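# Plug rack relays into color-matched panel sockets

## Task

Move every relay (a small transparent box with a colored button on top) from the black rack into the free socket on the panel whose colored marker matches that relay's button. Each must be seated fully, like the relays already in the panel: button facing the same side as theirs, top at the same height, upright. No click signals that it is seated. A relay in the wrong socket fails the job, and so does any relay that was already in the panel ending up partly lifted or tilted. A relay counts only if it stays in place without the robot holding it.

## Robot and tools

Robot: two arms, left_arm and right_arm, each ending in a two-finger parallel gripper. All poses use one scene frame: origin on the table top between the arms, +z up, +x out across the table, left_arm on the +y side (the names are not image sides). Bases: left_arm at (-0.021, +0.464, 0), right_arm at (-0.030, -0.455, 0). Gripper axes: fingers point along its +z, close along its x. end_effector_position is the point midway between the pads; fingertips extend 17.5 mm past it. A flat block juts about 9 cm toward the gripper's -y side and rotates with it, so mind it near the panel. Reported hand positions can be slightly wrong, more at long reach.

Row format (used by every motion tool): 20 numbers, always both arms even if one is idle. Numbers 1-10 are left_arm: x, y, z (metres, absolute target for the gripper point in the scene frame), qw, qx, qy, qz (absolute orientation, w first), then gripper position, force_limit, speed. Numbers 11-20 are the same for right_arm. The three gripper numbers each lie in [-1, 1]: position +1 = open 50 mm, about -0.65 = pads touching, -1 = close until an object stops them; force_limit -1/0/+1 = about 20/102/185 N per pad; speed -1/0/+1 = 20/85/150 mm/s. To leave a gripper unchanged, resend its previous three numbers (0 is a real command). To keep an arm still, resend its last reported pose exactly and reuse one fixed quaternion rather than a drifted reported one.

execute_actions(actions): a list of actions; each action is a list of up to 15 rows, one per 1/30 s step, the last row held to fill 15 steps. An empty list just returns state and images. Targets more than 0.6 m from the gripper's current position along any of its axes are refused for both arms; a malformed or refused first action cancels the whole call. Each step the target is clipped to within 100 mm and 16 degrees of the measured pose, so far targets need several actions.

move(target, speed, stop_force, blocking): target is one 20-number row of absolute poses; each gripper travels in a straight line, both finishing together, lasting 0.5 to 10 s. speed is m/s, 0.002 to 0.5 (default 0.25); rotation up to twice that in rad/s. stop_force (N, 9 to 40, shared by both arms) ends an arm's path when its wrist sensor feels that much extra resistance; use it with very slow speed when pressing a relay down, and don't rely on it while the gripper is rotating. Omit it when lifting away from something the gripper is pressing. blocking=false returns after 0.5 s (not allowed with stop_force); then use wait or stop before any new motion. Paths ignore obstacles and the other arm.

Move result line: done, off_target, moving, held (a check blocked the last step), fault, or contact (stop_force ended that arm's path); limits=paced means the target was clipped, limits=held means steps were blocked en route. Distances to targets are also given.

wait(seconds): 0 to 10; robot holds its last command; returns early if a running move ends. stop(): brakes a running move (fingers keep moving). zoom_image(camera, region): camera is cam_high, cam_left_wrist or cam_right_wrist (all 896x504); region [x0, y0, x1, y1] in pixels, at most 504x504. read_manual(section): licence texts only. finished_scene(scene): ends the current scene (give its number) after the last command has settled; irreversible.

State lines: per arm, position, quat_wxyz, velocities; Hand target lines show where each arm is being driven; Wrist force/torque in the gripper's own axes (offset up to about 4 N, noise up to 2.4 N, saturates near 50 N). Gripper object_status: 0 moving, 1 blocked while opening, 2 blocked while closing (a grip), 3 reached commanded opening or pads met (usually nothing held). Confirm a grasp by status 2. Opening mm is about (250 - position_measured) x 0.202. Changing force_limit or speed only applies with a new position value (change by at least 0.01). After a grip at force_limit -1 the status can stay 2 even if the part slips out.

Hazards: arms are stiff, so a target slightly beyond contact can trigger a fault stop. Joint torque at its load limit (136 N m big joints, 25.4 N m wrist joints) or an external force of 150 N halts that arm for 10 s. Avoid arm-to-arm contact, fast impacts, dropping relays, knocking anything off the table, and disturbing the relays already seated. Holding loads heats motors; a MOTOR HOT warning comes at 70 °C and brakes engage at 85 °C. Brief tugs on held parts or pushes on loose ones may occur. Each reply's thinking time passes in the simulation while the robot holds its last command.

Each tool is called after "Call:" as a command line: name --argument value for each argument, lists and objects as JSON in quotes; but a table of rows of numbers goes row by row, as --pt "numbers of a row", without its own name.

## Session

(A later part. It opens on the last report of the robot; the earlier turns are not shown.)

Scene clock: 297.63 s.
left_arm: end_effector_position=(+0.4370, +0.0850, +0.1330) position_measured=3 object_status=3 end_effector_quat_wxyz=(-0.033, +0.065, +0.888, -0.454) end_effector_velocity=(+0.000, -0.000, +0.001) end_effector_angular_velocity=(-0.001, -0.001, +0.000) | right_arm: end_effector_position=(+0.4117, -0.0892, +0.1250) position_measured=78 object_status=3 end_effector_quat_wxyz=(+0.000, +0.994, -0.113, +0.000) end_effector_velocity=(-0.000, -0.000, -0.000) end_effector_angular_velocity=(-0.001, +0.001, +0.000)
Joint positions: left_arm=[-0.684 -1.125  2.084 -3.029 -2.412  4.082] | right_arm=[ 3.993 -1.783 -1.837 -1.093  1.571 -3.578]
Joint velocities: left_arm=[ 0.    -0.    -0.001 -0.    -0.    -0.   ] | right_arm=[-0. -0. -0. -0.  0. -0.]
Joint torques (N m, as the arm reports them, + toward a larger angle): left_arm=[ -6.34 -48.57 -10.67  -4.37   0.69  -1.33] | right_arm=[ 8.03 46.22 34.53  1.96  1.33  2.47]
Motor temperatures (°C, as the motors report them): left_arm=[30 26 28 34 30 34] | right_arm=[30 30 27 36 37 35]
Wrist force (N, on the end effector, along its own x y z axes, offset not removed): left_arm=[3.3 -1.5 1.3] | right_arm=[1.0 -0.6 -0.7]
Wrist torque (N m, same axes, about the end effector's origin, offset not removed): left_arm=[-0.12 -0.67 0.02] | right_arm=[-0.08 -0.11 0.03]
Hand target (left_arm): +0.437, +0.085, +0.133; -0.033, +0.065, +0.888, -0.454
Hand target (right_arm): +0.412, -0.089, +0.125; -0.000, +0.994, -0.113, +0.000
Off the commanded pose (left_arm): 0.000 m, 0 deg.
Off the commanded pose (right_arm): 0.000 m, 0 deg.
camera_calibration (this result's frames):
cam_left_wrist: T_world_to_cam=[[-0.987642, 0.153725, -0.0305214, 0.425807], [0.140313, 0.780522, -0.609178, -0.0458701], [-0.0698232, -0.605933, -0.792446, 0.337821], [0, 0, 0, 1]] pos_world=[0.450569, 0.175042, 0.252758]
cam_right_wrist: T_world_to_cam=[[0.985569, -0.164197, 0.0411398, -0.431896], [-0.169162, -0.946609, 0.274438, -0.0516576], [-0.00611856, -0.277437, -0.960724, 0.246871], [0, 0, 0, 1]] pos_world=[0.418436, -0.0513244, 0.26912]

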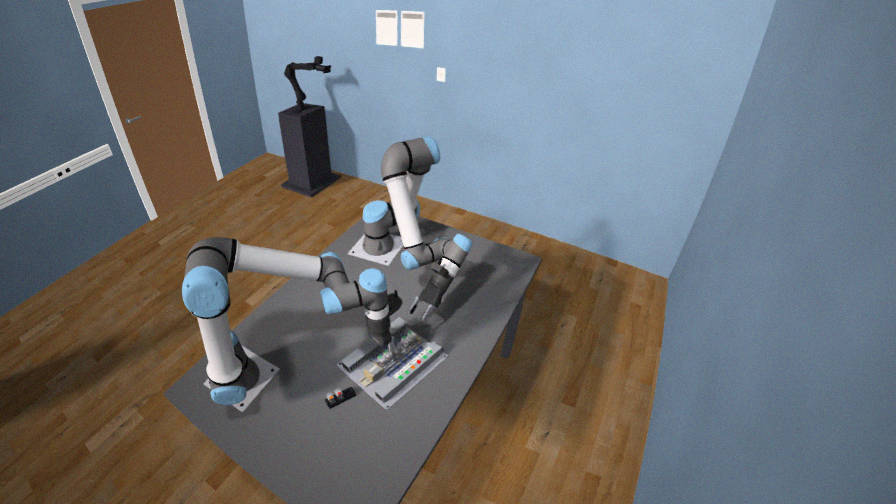

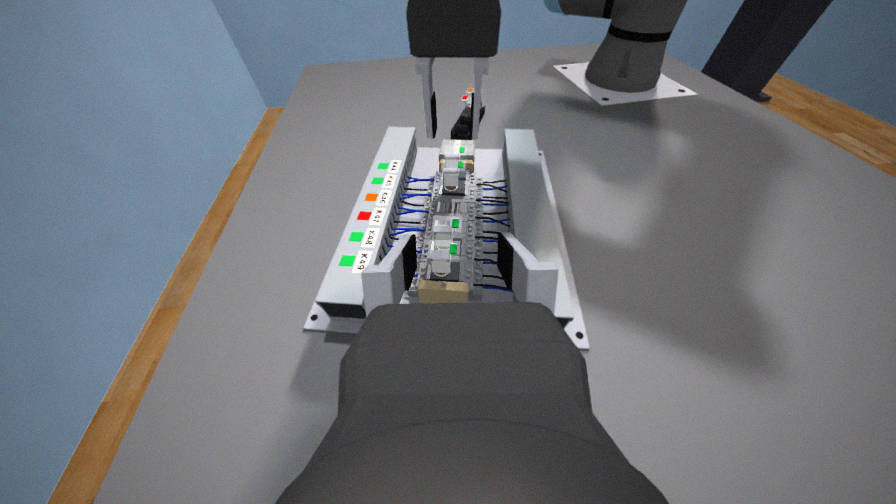

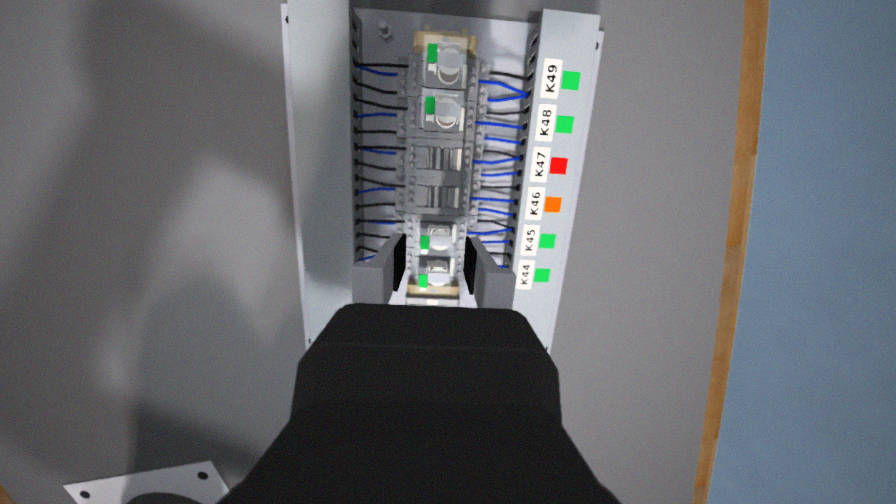

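Call:
move --target '[0.45,0.20,0.22,-0.033,0.065,0.888,-0.454,1,0,0, 0.38,-0.20,0.15,0,0.6428,-0.7660,0,0.5,0,-0.3]' --speed 0.35

Call:
move --target '[0.45,0.20,0.22,-0.033,0.065,0.888,-0.454,1,0,0, 0.3521,-0.3050,0.13,0,-0.2164,-0.9763,0,0.5,0,-0.3]' --speed 0.35

Scene clock: 306.47 s.
left_arm: end_effector_position=(+0.4500, +0.2000, +0.2199) position_measured=3 object_status=3 end_effector_quat_wxyz=(-0.033, +0.065, +0.888, -0.454) end_effector_velocity=(+0.000, +0.001, +0.001) end_effector_angular_velocity=(+0.001, -0.001, +0.000) | right_arm: end_effector_position=(+0.3800, -0.1999, +0.1501) position_measured=78 object_status=3 end_effector_quat_wxyz=(-0.000, -0.643, +0.766, +0.000) end_effector_velocity=(-0.000, -0.001, +0.000) end_effector_angular_velocity=(-0.001, -0.001, -0.012)
Joint positions: left_arm=[-0.461 -1.37   2.041 -2.486 -2.493  4.41 ] | right_arm=[ 3.969 -1.545 -2.03  -1.138  1.571 -2.085]
Joint velocities: left_arm=[ 0.002 -0.001 -0.002  0.006  0.     0.004] | right_arm=[ 0.     0.001 -0.    -0.001 -0.001  0.012]
Joint torques (N m, as the arm reports them, + toward a larger angle): left_arm=[  8.42 -44.7  -27.9   -2.33  -4.45   1.25] | right_arm=[ 5.19 35.69 10.64  1.72 -1.71  2.79]
Motor temperatures (°C, as the motors report them): left_arm=[30 26 28 34 30 34] | right_arm=[30 30 27 36 37 35]
Wrist force (N, on the end effector, along its own x y z axes, offset not removed): left_arm=[3.7 -1.1 2.3] | right_arm=[0.9 1.0 0.0]
Wrist torque (N m, same axes, about the end effector's origin, offset not removed): left_arm=[-0.04 -0.78 0.05] | right_arm=[0.26 -0.11 0.07]
Hand target (left_arm): +0.450, +0.200, +0.220; -0.033, +0.065, +0.888, -0.454
Hand target (right_arm): +0.380, -0.200, +0.150; +0.000, -0.643, +0.766, +0.000
Off the commanded pose (left_arm): 0.000 m, 0 deg.
Off the commanded pose (right_arm): 0.000 m, 0 deg.
move: done
camera_calibration (this result's frames):
cam_left_wrist: T_world_to_cam=[[-0.987692, 0.153292, -0.0310661, 0.423873], [0.140336, 0.780847, -0.608756, -0.0847067], [-0.0690595, -0.605624, -0.792749, 0.47697], [0, 0, 0, 1]] pos_world=[0.463483, 0.290031, 0.33972]
cam_right_wrist: T_world_to_cam=[[-0.111224, -0.992949, 0.0410138, -0.168772], [-0.954272, 0.118233, 0.274565, 0.342486], [-0.277478, -0.00860006, -0.960694, 0.396965], [0, 0, 0, 1]] pos_world=[0.418202, -0.204662, 0.294249]

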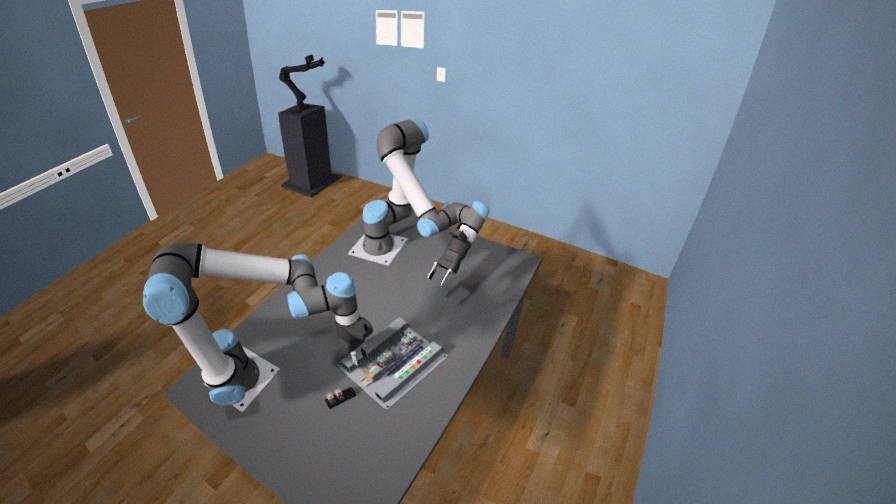

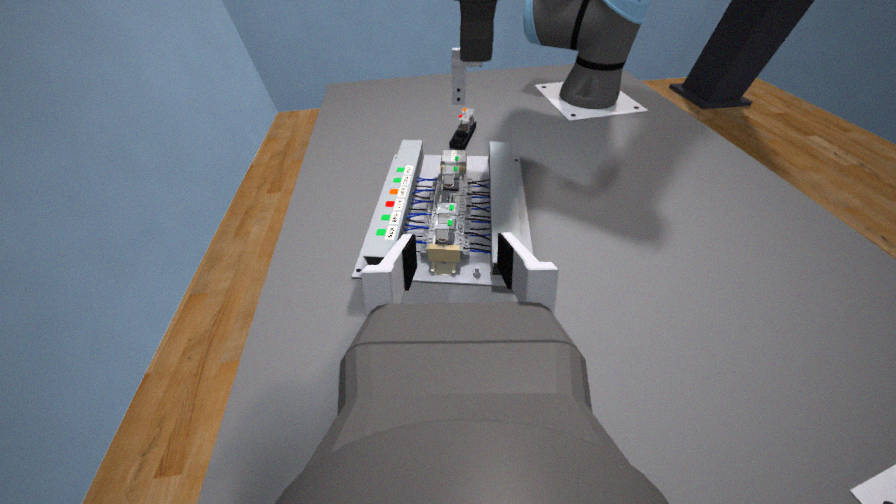

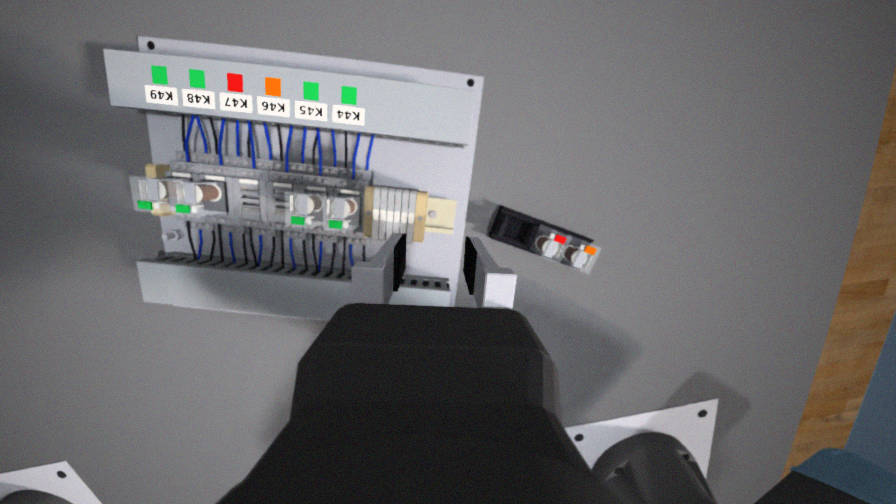

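Scene clock: 309.67 s.
left_arm: end_effector_position=(+0.4500, +0.2000, +0.2200) position_measured=3 object_status=3 end_effector_quat_wxyz=(-0.033, +0.065, +0.888, -0.454) end_effector_velocity=(+0.000, +0.000, -0.000) end_effector_angular_velocity=(+0.000, -0.001, +0.000) | right_arm: end_effector_position=(+0.3520, -0.3049, +0.1302) position_measured=78 object_status=3 end_effector_quat_wxyz=(-0.000, +0.216, +0.976, +0.000) end_effector_velocity=(-0.000, -0.001, -0.000) end_effector_angular_velocity=(-0.001, -0.001, -0.011)
Joint positions: left_arm=[-0.461 -1.37   2.041 -2.485 -2.494  4.41 ] | right_arm=[ 3.816 -1.478 -2.148 -1.085  1.571 -0.406]
Joint velocities: left_arm=[ 0.    -0.     0.    -0.     0.001  0.   ] | right_arm=[-0.001  0.001 -0.001 -0.    -0.001  0.011]
Joint torques (N m, as the arm reports them, + toward a larger angle): left_arm=[  7.87 -21.51 -25.14  -1.93  -4.05   1.32] | right_arm=[-9.95 32.68 11.99  4.64 -1.61  2.58]
Motor temperatures (°C, as the motors report them): left_arm=[30 26 28 34 30 34] | right_arm=[30 30 27 36 37 35]
Wrist force (N, on the end effector, along its own x y z axes, offset not removed): left_arm=[3.5 -0.1 0.7] | right_arm=[2.0 0.5 -0.6]
Wrist torque (N m, same axes, about the end effector's origin, offset not removed): left_arm=[0.04 -0.71 0.01] | right_arm=[0.10 -0.30 -0.03]
Hand target (left_arm): +0.450, +0.200, +0.220; -0.033, +0.065, +0.888, -0.454
Hand target (right_arm): +0.352, -0.305, +0.130; -0.000, +0.216, +0.976, +0.000
Off the commanded pose (left_arm): 0.000 m, 0 deg.
Off the commanded pose (right_arm): 0.000 m, 0 deg.
move: done
camera_calibration (this result's frames):
cam_left_wrist: T_world_to_cam=[[-0.987643, 0.153723, -0.0305221, 0.423625], [0.140311, 0.780522, -0.609178, -0.0844556], [-0.0698213, -0.605933, -0.792446, 0.477354], [0, 0, 0, 1]] pos_world=[0.463569, 0.290043, 0.339758]
cam_right_wrist: T_world_to_cam=[[-0.93038, 0.364247, 0.0414504, 0.426767], [0.361121, 0.891132, 0.27473, 0.106233], [0.0631317, 0.270572, -0.960628, 0.334344], [0, 0, 0, 1]] pos_world=[0.337585, -0.34058, 0.274306]

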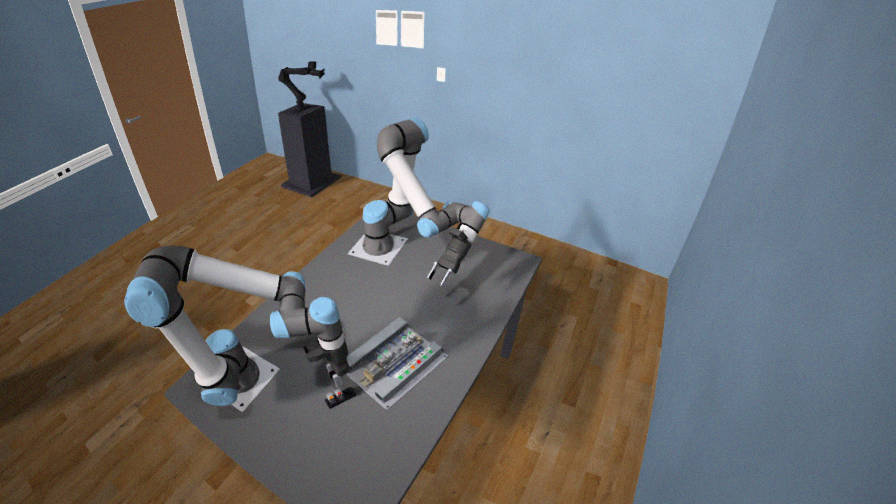

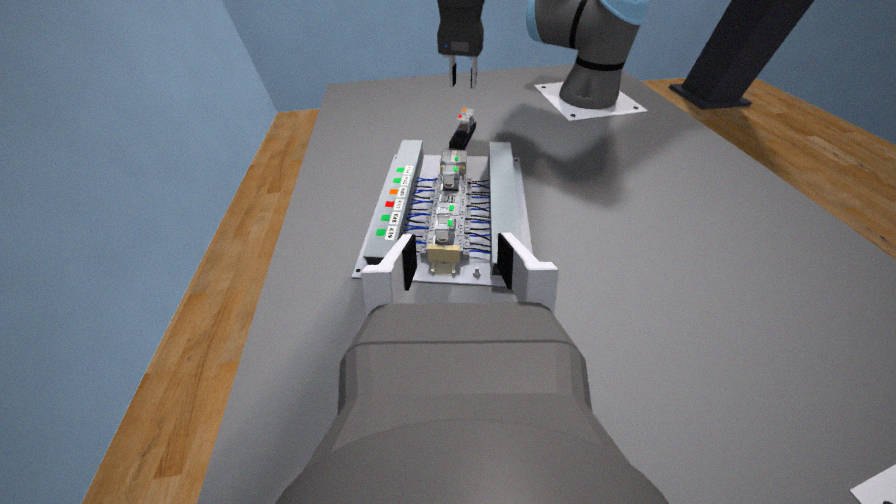

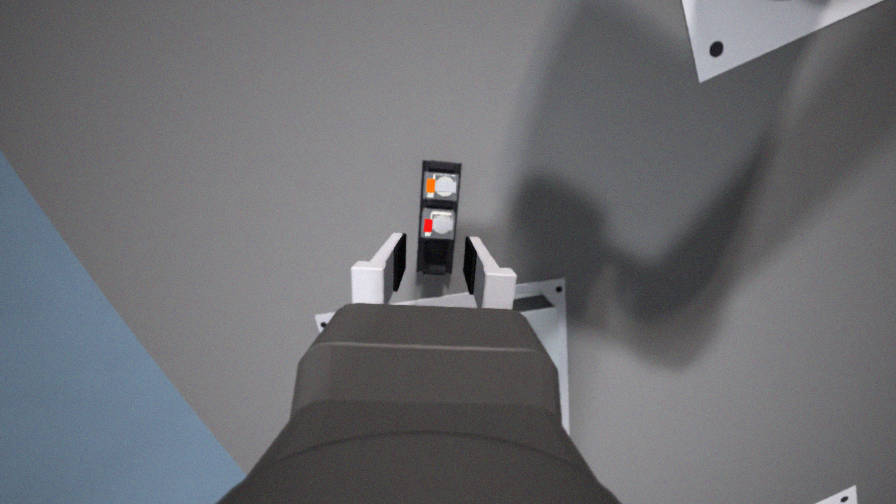

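Call:
zoom_image --camera "cam_right_wrist" --region '[380,150,500,290]'

Region (380, 150, 500, 290) of cam_right_wrist's 896x504 image, scaled by 3.600, with more detail than that image has; it fills the left 432 columns of this view, and the rest is white.

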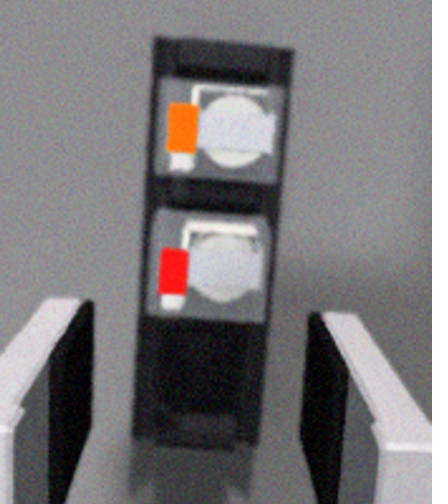

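Call:
move --target '[0.45,0.20,0.22,-0.033,0.065,0.888,-0.454,1,0,0, 0.3470,-0.3117,0.080,0,-0.2164,-0.9763,0,0.5,0,-0.3]' --speed 0.08

Call:
zoom_image --camera "cam_right_wrist" --region '[360,150,520,310]'

Scene clock: 323.53 s.
left_arm: end_effector_position=(+0.4500, +0.2000, +0.2200) position_measured=3 object_status=3 end_effector_quat_wxyz=(-0.033, +0.065, +0.888, -0.454) end_effector_velocity=(-0.000, +0.000, -0.000) end_effector_angular_velocity=(-0.000, +0.001, +0.000) | right_arm: end_effector_position=(+0.3469, -0.3118, +0.0803) position_measured=78 object_status=3 end_effector_quat_wxyz=(-0.000, +0.216, +0.976, -0.000) end_effector_velocity=(+0.000, +0.000, -0.002) end_effector_angular_velocity=(+0.001, -0.001, -0.000)
Joint positions: left_arm=[-0.461 -1.37   2.041 -2.485 -2.494  4.411] | right_arm=[ 3.811 -1.537 -2.245 -0.931  1.571 -0.409]
Joint velocities: left_arm=[ 0.     0.     0.     0.    -0.001  0.   ] | right_arm=[-0.    -0.004 -0.004  0.01   0.    -0.   ]
Joint torques (N m, as the arm reports them, + toward a larger angle): left_arm=[  8.53 -20.97 -26.95  -1.86  -3.9    1.42] | right_arm=[-11.93   7.6    9.74   4.87  -1.51  -2.33]
Motor temperatures (°C, as the motors report them): left_arm=[30 26 28 34 30 34] | right_arm=[30 30 27 36 37 35]
Wrist force (N, on the end effector, along its own x y z axes, offset not removed): left_arm=[2.8 -0.3 0.9] | right_arm=[2.4 0.1 0.4]
Wrist torque (N m, same axes, about the end effector's origin, offset not removed): left_arm=[0.02 -0.57 0.06] | right_arm=[0.14 -0.35 -0.02]
Hand target (left_arm): +0.450, +0.200, +0.220; -0.033, +0.065, +0.888, -0.454
Hand target (right_arm): +0.347, -0.312, +0.080; -0.000, +0.216, +0.976, +0.000
Off the commanded pose (left_arm): 0.000 m, 0 deg.
Off the commanded pose (right_arm): 0.000 m, 0 deg.
move: done
camera_calibration (this result's frames):
cam_left_wrist: T_world_to_cam=[[-0.987642, 0.153724, -0.0305207, 0.423624], [0.140311, 0.780522, -0.609178, -0.0844557], [-0.069823, -0.605932, -0.792446, 0.477354], [0, 0, 0, 1]] pos_world=[0.46357, 0.290043, 0.339758]
cam_right_wrist: T_world_to_cam=[[-0.929925, 0.365439, 0.0411586, 0.426859], [0.362206, 0.890793, 0.274397, 0.127465], [0.0636117, 0.270077, -0.960735, 0.288345], [0, 0, 0, 1]] pos_world=[0.332435, -0.347411, 0.224478]

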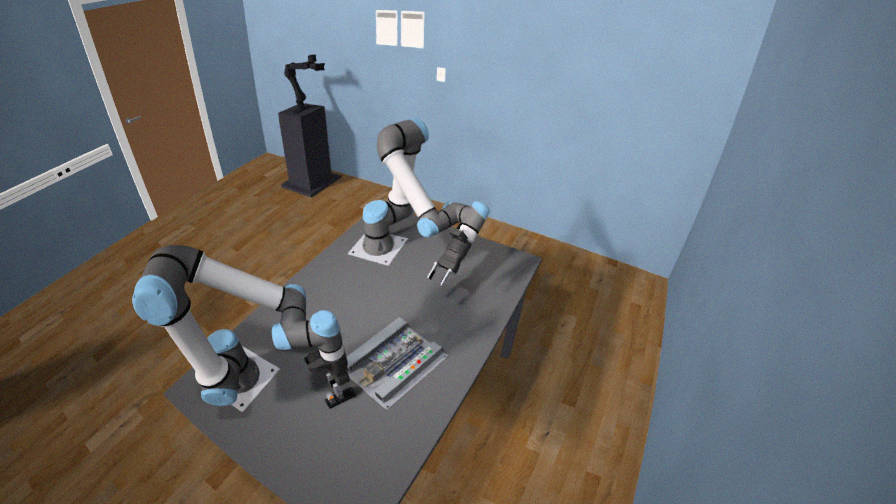

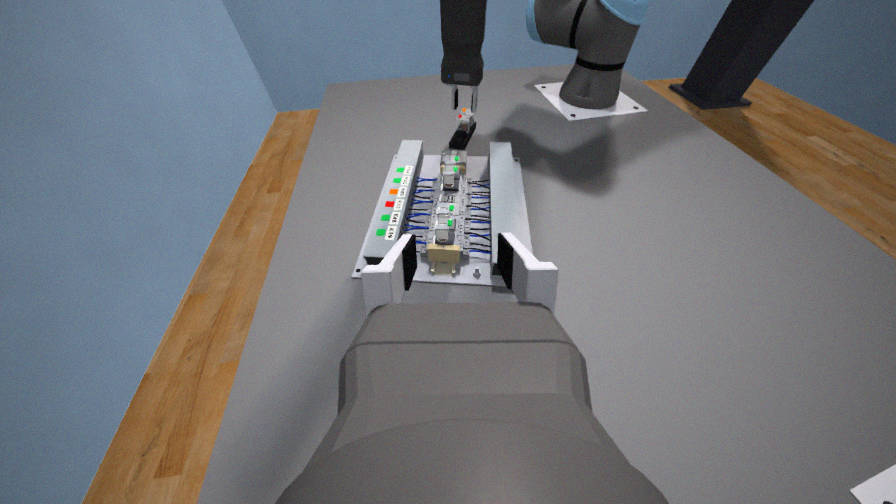

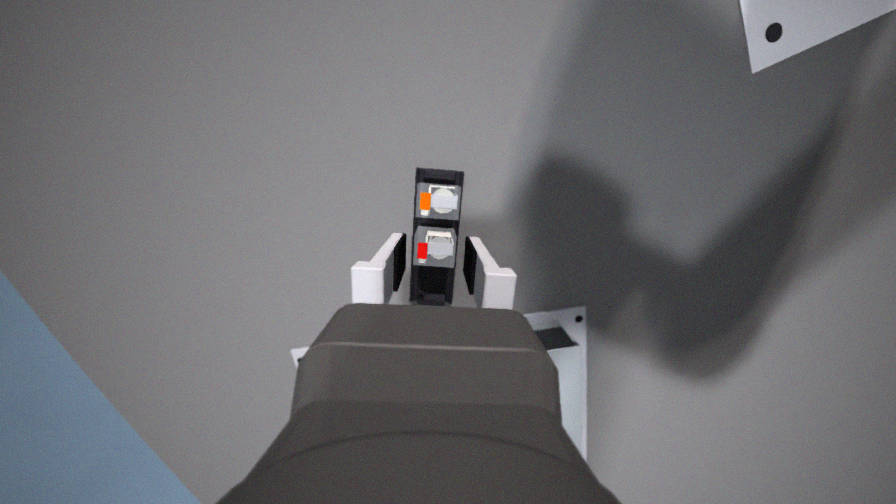

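Region (360, 150, 520, 310) of cam_right_wrist's 896x504 image, scaled by 3.150, with more detail than that image has.

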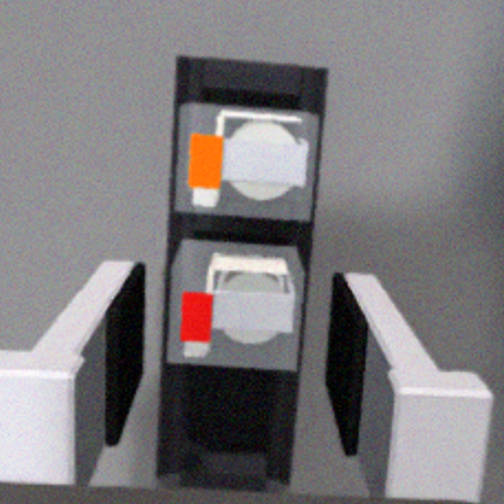

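Call:
move --target '[0.45,0.20,0.22,-0.033,0.065,0.888,-0.454,1,0,0, 0.3470,-0.3117,0.050,0,-0.2164,-0.9763,0,0.5,0,-0.3]' --speed 0.02 --stop_force 15

Call:
zoom_image --camera "cam_right_wrist" --region '[360,170,520,310]'

Scene clock: 328.20 s.
left_arm: end_effector_position=(+0.4500, +0.2000, +0.2200) position_measured=3 object_status=3 end_effector_quat_wxyz=(-0.033, +0.065, +0.888, -0.454) end_effector_velocity=(+0.001, +0.000, +0.000) end_effector_angular_velocity=(+0.001, -0.001, +0.001) | right_arm: end_effector_position=(+0.3469, -0.3118, +0.0503) position_measured=78 object_status=3 end_effector_quat_wxyz=(-0.000, +0.216, +0.976, -0.000) end_effector_velocity=(+0.000, +0.000, -0.002) end_effector_angular_velocity=(+0.000, -0.001, +0.000)
Joint positions: left_arm=[-0.461 -1.37   2.041 -2.485 -2.494  4.411] | right_arm=[ 3.811 -1.595 -2.286 -0.831  1.571 -0.409]
Joint velocities: left_arm=[ 0.001  0.    -0.001  0.     0.001 -0.   ] | right_arm=[ 0.    -0.005 -0.002  0.008 -0.    -0.   ]
Joint torques (N m, as the arm reports them, + toward a larger angle): left_arm=[  7.13 -20.08 -25.31  -1.98  -3.96   1.15] | right_arm=[-9.69  9.48  7.76  4.97 -1.57 -1.99]
Motor temperatures (°C, as the motors report them): left_arm=[30 26 28 34 30 34] | right_arm=[30 30 27 36 37 35]
Wrist force (N, on the end effector, along its own x y z axes, offset not removed): left_arm=[3.0 -0.9 0.5] | right_arm=[1.1 2.4 -0.1]
Wrist torque (N m, same axes, about the end effector's origin, offset not removed): left_arm=[0.01 -0.67 0.07] | right_arm=[0.44 -0.20 -0.01]
Hand target (left_arm): +0.450, +0.200, +0.220; -0.033, +0.065, +0.888, -0.454
Hand target (right_arm): +0.347, -0.312, +0.050; -0.000, +0.216, +0.976, -0.000
Off the commanded pose (left_arm): 0.000 m, 0 deg.
Off the commanded pose (right_arm): 0.000 m, 0 deg.
move: done
camera_calibration (this result's frames):
cam_left_wrist: T_world_to_cam=[[-0.987642, 0.153724, -0.0305217, 0.423624], [0.140312, 0.780522, -0.609178, -0.0844557], [-0.0698227, -0.605933, -0.792446, 0.477354], [0, 0, 0, 1]] pos_world=[0.46357, 0.290043, 0.339758]
cam_right_wrist: T_world_to_cam=[[-0.929926, 0.365438, 0.0411366, 0.428125], [0.362198, 0.890791, 0.274416, 0.135691], [0.0636379, 0.270086, -0.960731, 0.259465], [0, 0, 0, 1]] pos_world=[0.332466, -0.347403, 0.194429]

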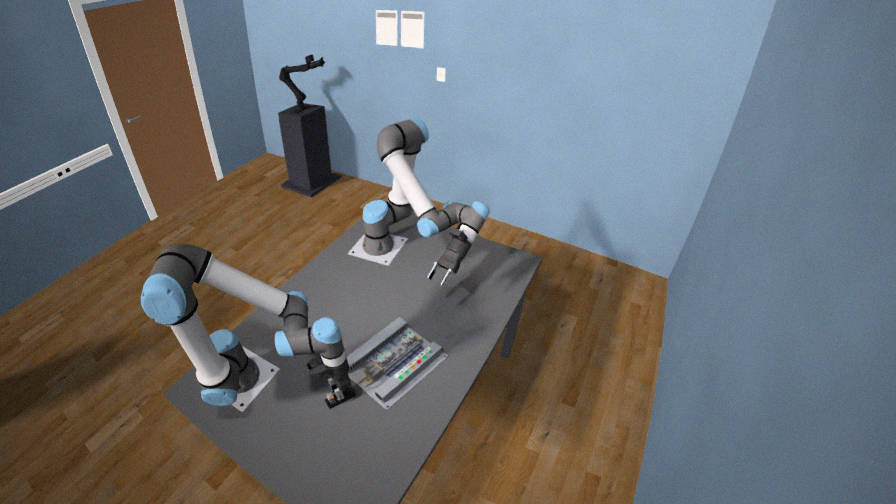

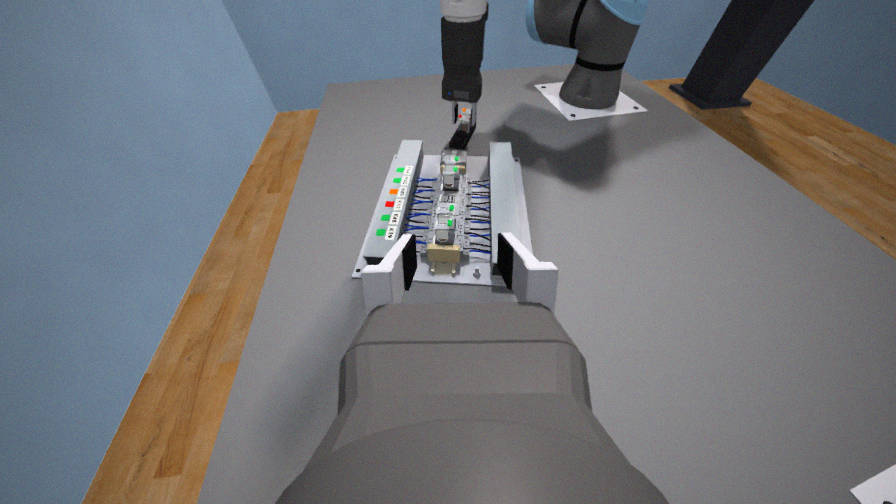

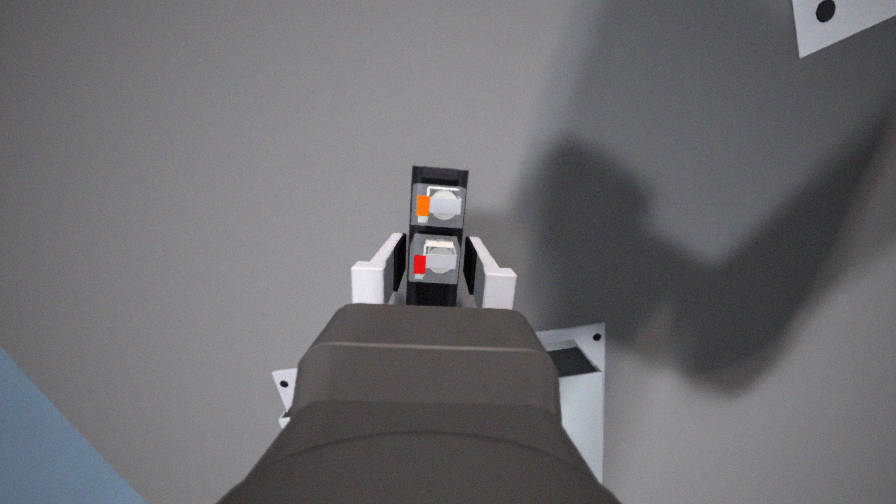

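Region (360, 170, 520, 310) of cam_right_wrist's 896x504 image, scaled by 3.150, with more detail than that image has; it fills the top 441 rows of this view, and the rest is white.

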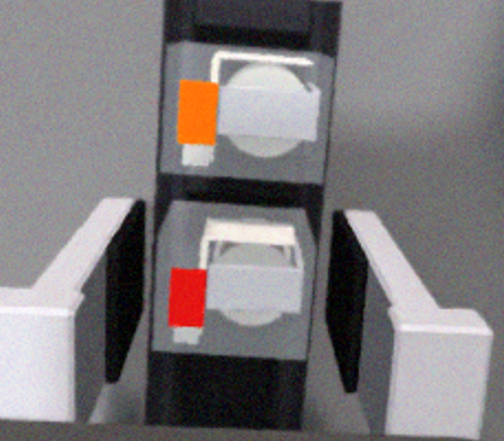

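Call:
execute_actions --actions '[[[0.45,0.20,0.22,-0.033,0.065,0.888,-0.454,1,0,0, 0.3466,-0.3125,0.050,0,-0.2164,-0.9763,0,0.5,0,-0.3]],[[0.45,0.20,0.22,-0.033,0.065,0.888,-0.454,1,0,0, 0.3466,-0.3125,0.050,0,-0.2164,-0.9763,0,-1,0,-0.5]],[[0.45,0.20,0.22,-0.033,0.065,0.888,-0.454,1,0,0, 0.3466,-0.3125,0.050,0,-0.2164,-0.9763,0,-1,0,-0.5]]]'

Call:
zoom_image --camera "cam_right_wrist" --region '[360,170,520,310]'

Scene clock: 333.30 s.
left_arm: end_effector_position=(+0.4500, +0.2000, +0.2200) position_measured=3 object_status=3 end_effector_quat_wxyz=(-0.033, +0.065, +0.888, -0.454) end_effector_velocity=(-0.000, +0.000, -0.000) end_effector_angular_velocity=(+0.001, +0.001, +0.000) | right_arm: end_effector_position=(+0.3466, -0.3125, +0.0500) position_measured=122 object_status=2 end_effector_quat_wxyz=(+0.000, +0.216, +0.976, -0.000) end_effector_velocity=(-0.000, -0.000, -0.000) end_effector_angular_velocity=(-0.001, +0.001, +0.000)
Joint positions: left_arm=[-0.461 -1.37   2.041 -2.485 -2.494  4.411] | right_arm=[ 3.811 -1.594 -2.288 -0.83   1.571 -0.41 ]
Joint velocities: left_arm=[-0.    -0.     0.     0.001  0.001  0.   ] | right_arm=[ 0.    -0.     0.    -0.002 -0.     0.   ]
Joint torques (N m, as the arm reports them, + toward a larger angle): left_arm=[  5.61 -20.34 -26.31  -2.1   -4.01   1.41] | right_arm=[-11.52  33.86   7.76   4.84  -1.44  -2.25]
Motor temperatures (°C, as the motors report them): left_arm=[30 26 28 34 30 34] | right_arm=[30 30 27 36 37 35]
Wrist force (N, on the end effector, along its own x y z axes, offset not removed): left_arm=[3.4 -0.4 0.6] | right_arm=[1.2 -0.6 0.9]
Wrist torque (N m, same axes, about the end effector's origin, offset not removed): left_arm=[-0.02 -0.72 0.10] | right_arm=[-0.05 -0.16 0.02]
Hand target (left_arm): +0.450, +0.200, +0.220; -0.033, +0.065, +0.888, -0.454
Hand target (right_arm): +0.347, -0.312, +0.050; +0.000, +0.216, +0.976, -0.000
Off the commanded pose (left_arm): 0.000 m, 0 deg.
Off the commanded pose (right_arm): 0.000 m, 0 deg.
camera_calibration (this result's frames):
cam_left_wrist: T_world_to_cam=[[-0.987642, 0.153724, -0.0305215, 0.423624], [0.140312, 0.780522, -0.609178, -0.0844557], [-0.0698228, -0.605933, -0.792446, 0.477354], [0, 0, 0, 1]] pos_world=[0.46357, 0.290043, 0.339758]
cam_right_wrist: T_world_to_cam=[[-0.929927, 0.365437, 0.0411243, 0.428103], [0.362192, 0.890788, 0.274434, 0.136552], [0.0636554, 0.270099, -0.960726, 0.25942], [0, 0, 0, 1]] pos_world=[0.332133, -0.348152, 0.194152]

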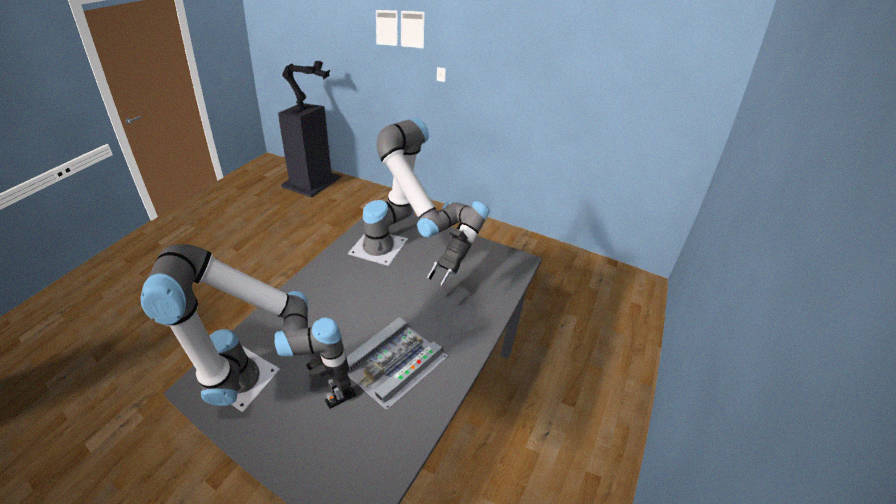

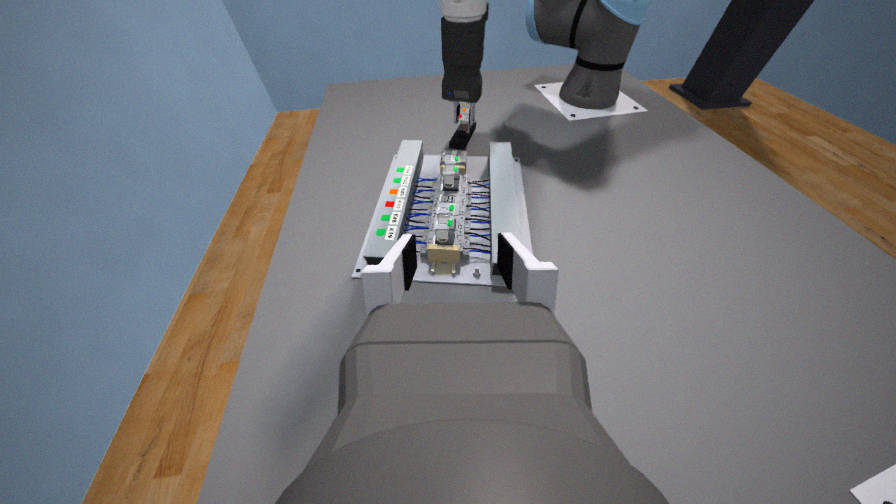

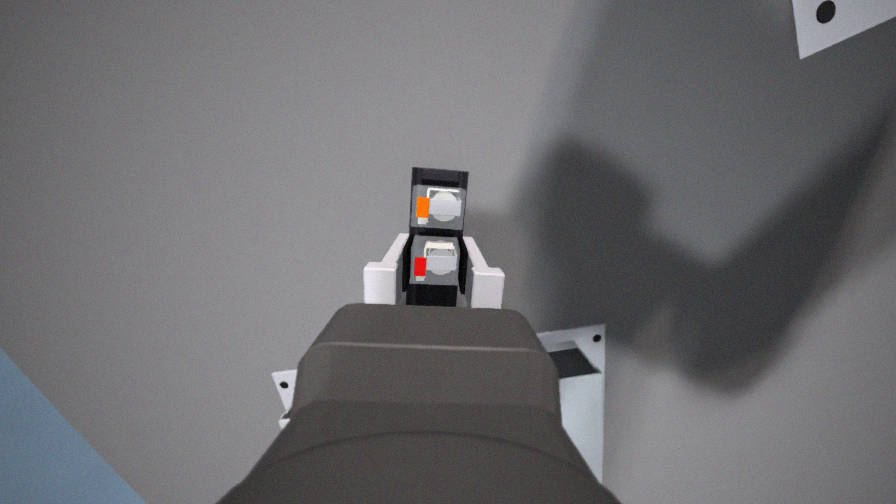

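Region (360, 170, 520, 310) of cam_right_wrist's 896x504 image, scaled by 3.150, with more detail than that image has; it fills the top 441 rows of this view, and the rest is white.

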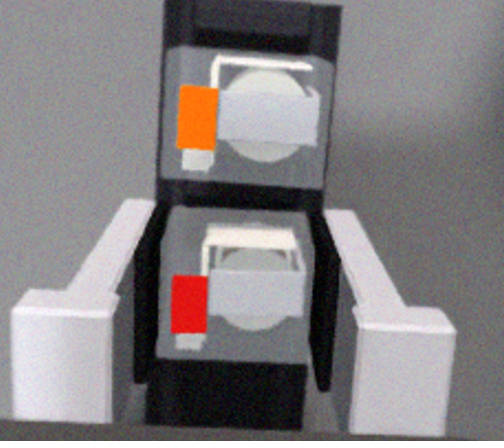

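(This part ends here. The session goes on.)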